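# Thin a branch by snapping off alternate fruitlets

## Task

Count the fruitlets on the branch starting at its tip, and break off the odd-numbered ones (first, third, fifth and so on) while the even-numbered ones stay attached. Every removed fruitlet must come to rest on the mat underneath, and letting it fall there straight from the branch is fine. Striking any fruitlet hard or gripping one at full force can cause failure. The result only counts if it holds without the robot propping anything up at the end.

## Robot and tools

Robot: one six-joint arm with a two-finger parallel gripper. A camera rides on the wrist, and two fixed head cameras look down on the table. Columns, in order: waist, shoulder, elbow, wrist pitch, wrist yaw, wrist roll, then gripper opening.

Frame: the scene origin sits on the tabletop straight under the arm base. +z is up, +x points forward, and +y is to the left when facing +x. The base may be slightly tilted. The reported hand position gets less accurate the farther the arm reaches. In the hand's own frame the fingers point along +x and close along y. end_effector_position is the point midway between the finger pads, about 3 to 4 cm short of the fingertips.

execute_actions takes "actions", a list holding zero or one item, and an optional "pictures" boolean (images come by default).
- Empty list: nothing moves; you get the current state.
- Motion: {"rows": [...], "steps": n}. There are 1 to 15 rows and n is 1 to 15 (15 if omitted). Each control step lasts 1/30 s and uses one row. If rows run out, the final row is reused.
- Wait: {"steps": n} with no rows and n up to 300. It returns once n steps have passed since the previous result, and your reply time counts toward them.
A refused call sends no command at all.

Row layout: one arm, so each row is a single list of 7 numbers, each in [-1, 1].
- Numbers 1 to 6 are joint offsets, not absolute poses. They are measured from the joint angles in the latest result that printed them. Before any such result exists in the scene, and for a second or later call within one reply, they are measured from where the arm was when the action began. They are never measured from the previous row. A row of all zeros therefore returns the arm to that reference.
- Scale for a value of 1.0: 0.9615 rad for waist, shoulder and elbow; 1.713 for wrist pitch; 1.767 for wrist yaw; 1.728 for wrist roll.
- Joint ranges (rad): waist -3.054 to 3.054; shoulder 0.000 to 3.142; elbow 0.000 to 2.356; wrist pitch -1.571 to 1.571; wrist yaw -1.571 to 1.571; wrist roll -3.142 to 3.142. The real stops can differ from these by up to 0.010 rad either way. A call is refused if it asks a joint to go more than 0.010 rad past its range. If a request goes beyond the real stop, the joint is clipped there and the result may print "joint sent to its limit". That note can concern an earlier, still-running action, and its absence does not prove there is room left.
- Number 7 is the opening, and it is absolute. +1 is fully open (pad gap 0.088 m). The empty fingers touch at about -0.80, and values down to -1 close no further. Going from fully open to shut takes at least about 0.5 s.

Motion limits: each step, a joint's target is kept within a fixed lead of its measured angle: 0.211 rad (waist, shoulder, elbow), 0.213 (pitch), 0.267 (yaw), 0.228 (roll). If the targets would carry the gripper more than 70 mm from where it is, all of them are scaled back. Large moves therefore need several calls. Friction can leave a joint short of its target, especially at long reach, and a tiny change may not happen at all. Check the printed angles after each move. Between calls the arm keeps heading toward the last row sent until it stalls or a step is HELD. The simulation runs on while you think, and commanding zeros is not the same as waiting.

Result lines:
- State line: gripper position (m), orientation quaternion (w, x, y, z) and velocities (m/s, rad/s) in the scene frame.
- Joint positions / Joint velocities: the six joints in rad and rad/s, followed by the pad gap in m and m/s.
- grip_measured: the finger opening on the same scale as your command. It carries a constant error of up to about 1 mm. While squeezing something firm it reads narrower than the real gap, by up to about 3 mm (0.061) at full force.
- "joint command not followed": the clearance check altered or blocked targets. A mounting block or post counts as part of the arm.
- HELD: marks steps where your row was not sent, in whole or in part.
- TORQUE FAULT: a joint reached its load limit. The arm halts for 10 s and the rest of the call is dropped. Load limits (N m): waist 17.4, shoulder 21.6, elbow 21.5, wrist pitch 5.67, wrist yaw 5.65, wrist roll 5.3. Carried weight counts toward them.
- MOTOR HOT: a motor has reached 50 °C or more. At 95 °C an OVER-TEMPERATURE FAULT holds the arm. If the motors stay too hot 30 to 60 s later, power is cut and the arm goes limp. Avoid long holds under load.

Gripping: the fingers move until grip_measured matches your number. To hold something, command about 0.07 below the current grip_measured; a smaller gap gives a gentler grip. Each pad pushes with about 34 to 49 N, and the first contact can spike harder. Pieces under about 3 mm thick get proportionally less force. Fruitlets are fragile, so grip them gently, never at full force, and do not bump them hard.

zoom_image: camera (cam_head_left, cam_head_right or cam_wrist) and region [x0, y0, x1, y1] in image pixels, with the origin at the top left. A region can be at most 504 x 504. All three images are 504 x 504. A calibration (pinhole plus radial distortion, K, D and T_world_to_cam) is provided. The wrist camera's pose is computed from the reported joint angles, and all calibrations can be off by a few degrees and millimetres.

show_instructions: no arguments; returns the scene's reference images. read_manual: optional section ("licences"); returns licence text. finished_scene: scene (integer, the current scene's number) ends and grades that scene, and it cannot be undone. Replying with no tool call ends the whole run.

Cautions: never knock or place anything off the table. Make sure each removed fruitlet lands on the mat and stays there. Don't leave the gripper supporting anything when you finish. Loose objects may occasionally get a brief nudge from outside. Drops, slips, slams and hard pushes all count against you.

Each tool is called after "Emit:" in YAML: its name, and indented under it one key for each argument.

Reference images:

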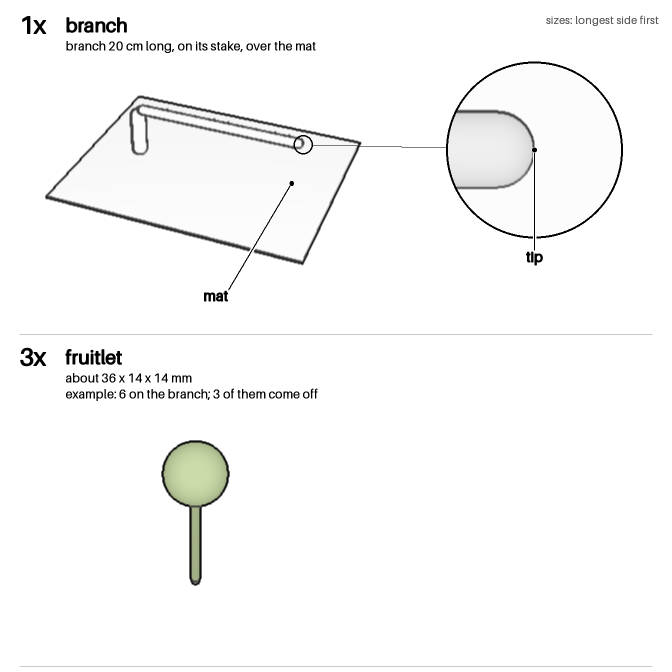

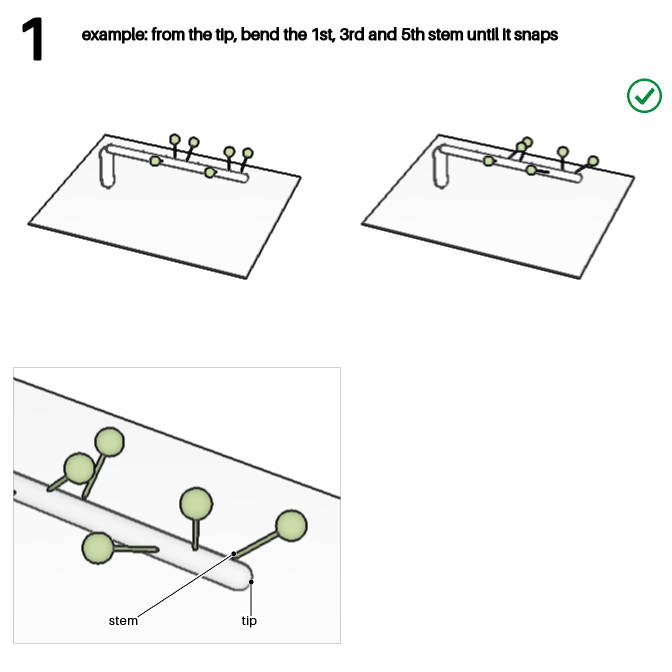

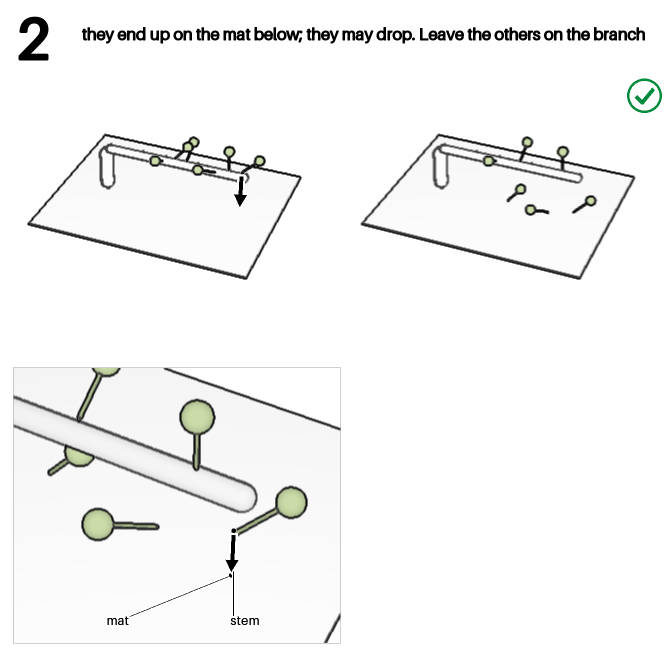

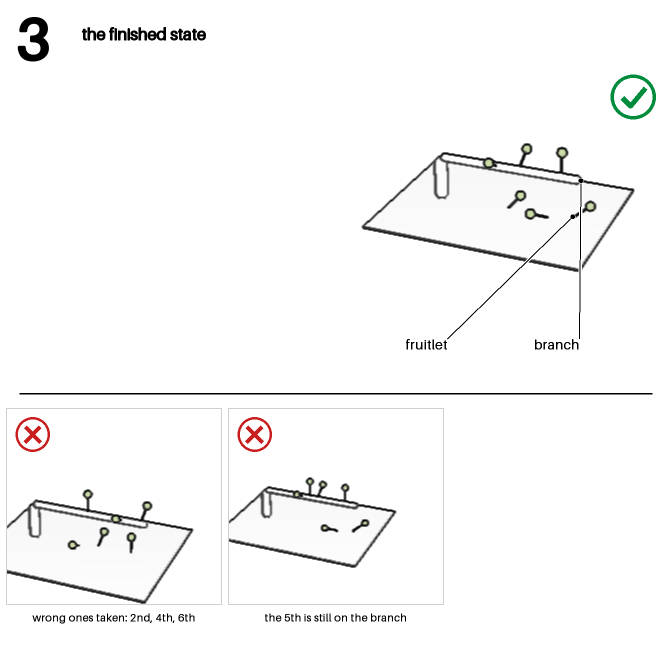

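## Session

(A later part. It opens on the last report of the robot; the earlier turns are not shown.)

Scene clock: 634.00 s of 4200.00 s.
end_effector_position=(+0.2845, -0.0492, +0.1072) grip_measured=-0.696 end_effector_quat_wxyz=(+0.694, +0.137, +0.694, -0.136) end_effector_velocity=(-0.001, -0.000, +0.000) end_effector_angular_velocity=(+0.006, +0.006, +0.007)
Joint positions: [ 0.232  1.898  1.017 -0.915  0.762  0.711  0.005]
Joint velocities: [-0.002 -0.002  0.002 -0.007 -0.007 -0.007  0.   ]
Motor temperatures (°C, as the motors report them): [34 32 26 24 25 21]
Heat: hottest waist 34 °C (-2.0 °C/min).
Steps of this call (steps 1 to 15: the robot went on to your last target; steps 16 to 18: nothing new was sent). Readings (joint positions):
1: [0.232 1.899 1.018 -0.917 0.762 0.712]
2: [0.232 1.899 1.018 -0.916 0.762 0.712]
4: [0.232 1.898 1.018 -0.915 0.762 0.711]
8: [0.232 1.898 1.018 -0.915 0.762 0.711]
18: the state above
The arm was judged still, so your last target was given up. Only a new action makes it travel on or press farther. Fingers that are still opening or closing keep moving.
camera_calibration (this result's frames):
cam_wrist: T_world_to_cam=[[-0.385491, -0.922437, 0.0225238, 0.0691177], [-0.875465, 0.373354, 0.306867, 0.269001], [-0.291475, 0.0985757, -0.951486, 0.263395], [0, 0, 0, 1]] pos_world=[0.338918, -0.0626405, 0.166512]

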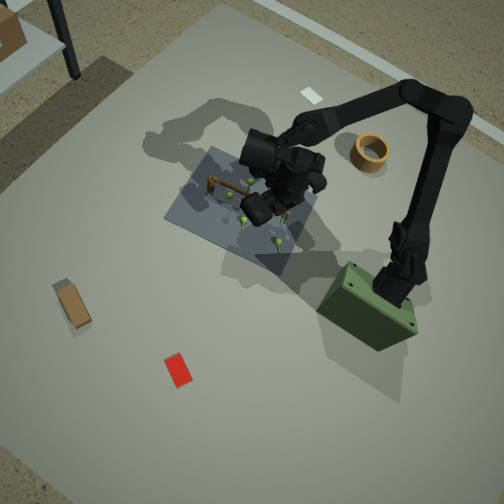

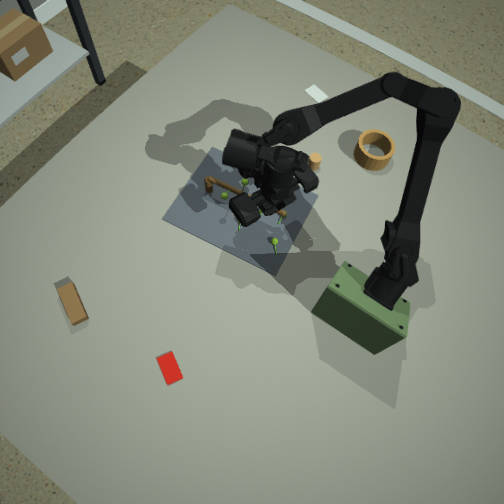

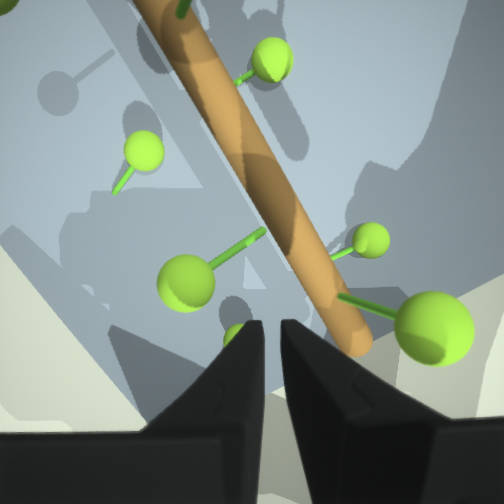

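F3 snapped and is on the mat. Lift clear a little and check.

Emit:
execute_actions:
  actions:
    - {"rows": [[0.015,-0.008,0.018,-0.016,-0.002,0.01,-0.7],[0.03,-0.01,0.032,-0.032,-0.003,0.02,-0.7],[0.045,-0.012,0.047,-0.048,-0.005,0.03,-0.7],[0.06,-0.014,0.062,-0.064,-0.006,0.04,-0.7],[0.075,-0.016,0.077,-0.08,-0.008,0.05,-0.7],[0.09,-0.018,0.092,-0.096,-0.01,0.06,-0.7],[0.105,-0.02,0.108,-0.112,-0.012,0.07,-0.7]], "steps": 15}

Emit:
zoom_image:
  camera: "cam_head_left"
  region: [160, 140, 330, 285]

Scene clock: 642.13 s of 4200.00 s.
end_effector_position=(+0.2853, -0.0465, +0.1478) grip_measured=-0.696 end_effector_quat_wxyz=(+0.700, +0.135, +0.689, -0.132) end_effector_velocity=(-0.015, -0.007, -0.003) end_effector_angular_velocity=(-0.021, +0.065, +0.030)
Joint positions: [ 0.334  1.882  1.115 -1.101  0.743  0.824  0.005]
Joint velocities: [-0.007 -0.002 -0.007 -0.081 -0.007  0.022 -0.   ]
Motor temperatures (°C, as the motors report them): [33 32 26 24 25 21]
Heat: hottest waist 33 °C (-3.0 °C/min).
Steps of this call (steps 1 to 90: nothing new was sent; then 4.63 s passed at rest; steps 91 to 105: all 15 steps of this action). Readings (joint positions):
91: [0.233 1.898 1.018 -0.917 0.762 0.711]
92: [0.236 1.898 1.022 -0.930 0.762 0.716]
94: [0.254 1.898 1.038 -0.970 0.758 0.740]
98: [0.309 1.892 1.090 -1.059 0.748 0.797]
105: the state above
camera_calibration (this result's frames):
cam_wrist: T_world_to_cam=[[-0.378168, -0.925564, 0.0179099, 0.0694818], [-0.883254, 0.366539, 0.292422, 0.260254], [-0.27722, 0.0947654, -0.956122, 0.29835], [0, 0, 0, 1]] pos_world=[0.338854, -0.0593566, 0.207911]

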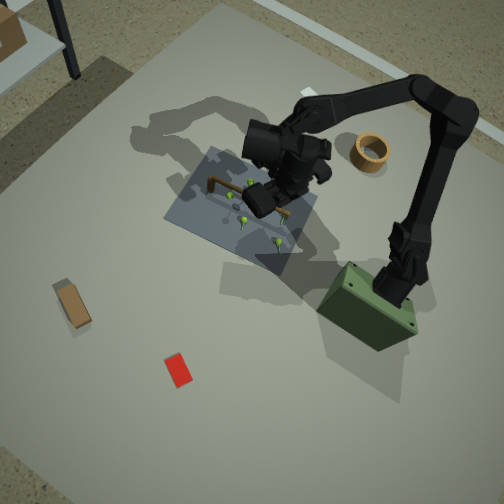

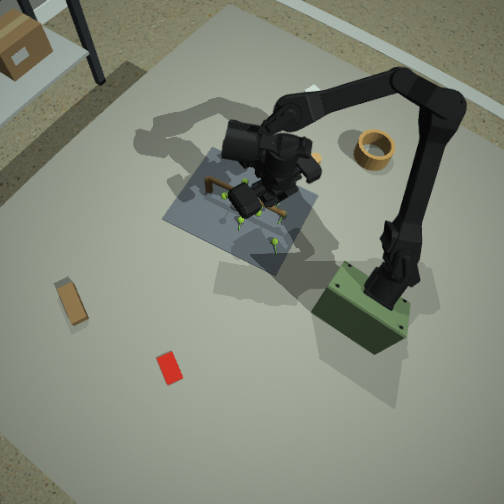

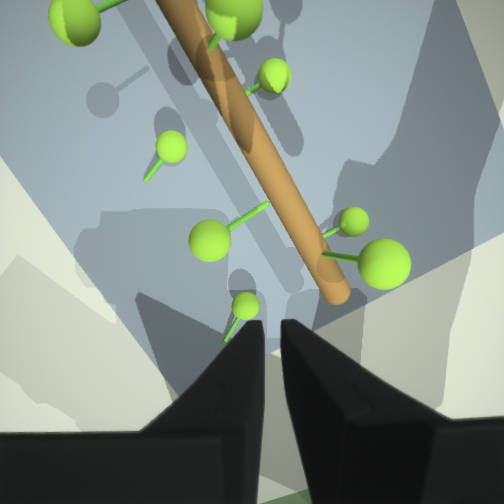

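Region (160, 140, 330, 285) of cam_head_left's 504x504 image, scaled by 2.965, with more detail than that image has; it fills the top 430 rows of this view, and the rest is white.

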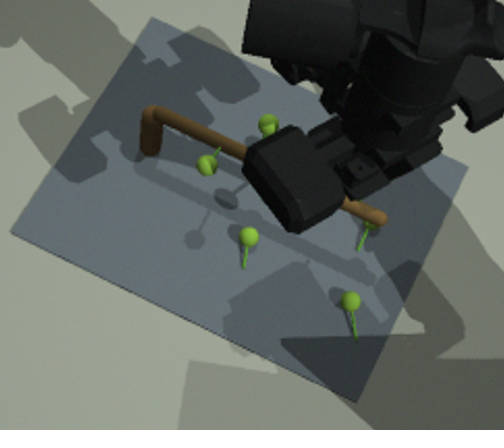

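Emit:
finished_scene:
  scene: 1

The scene is finished: the task was done.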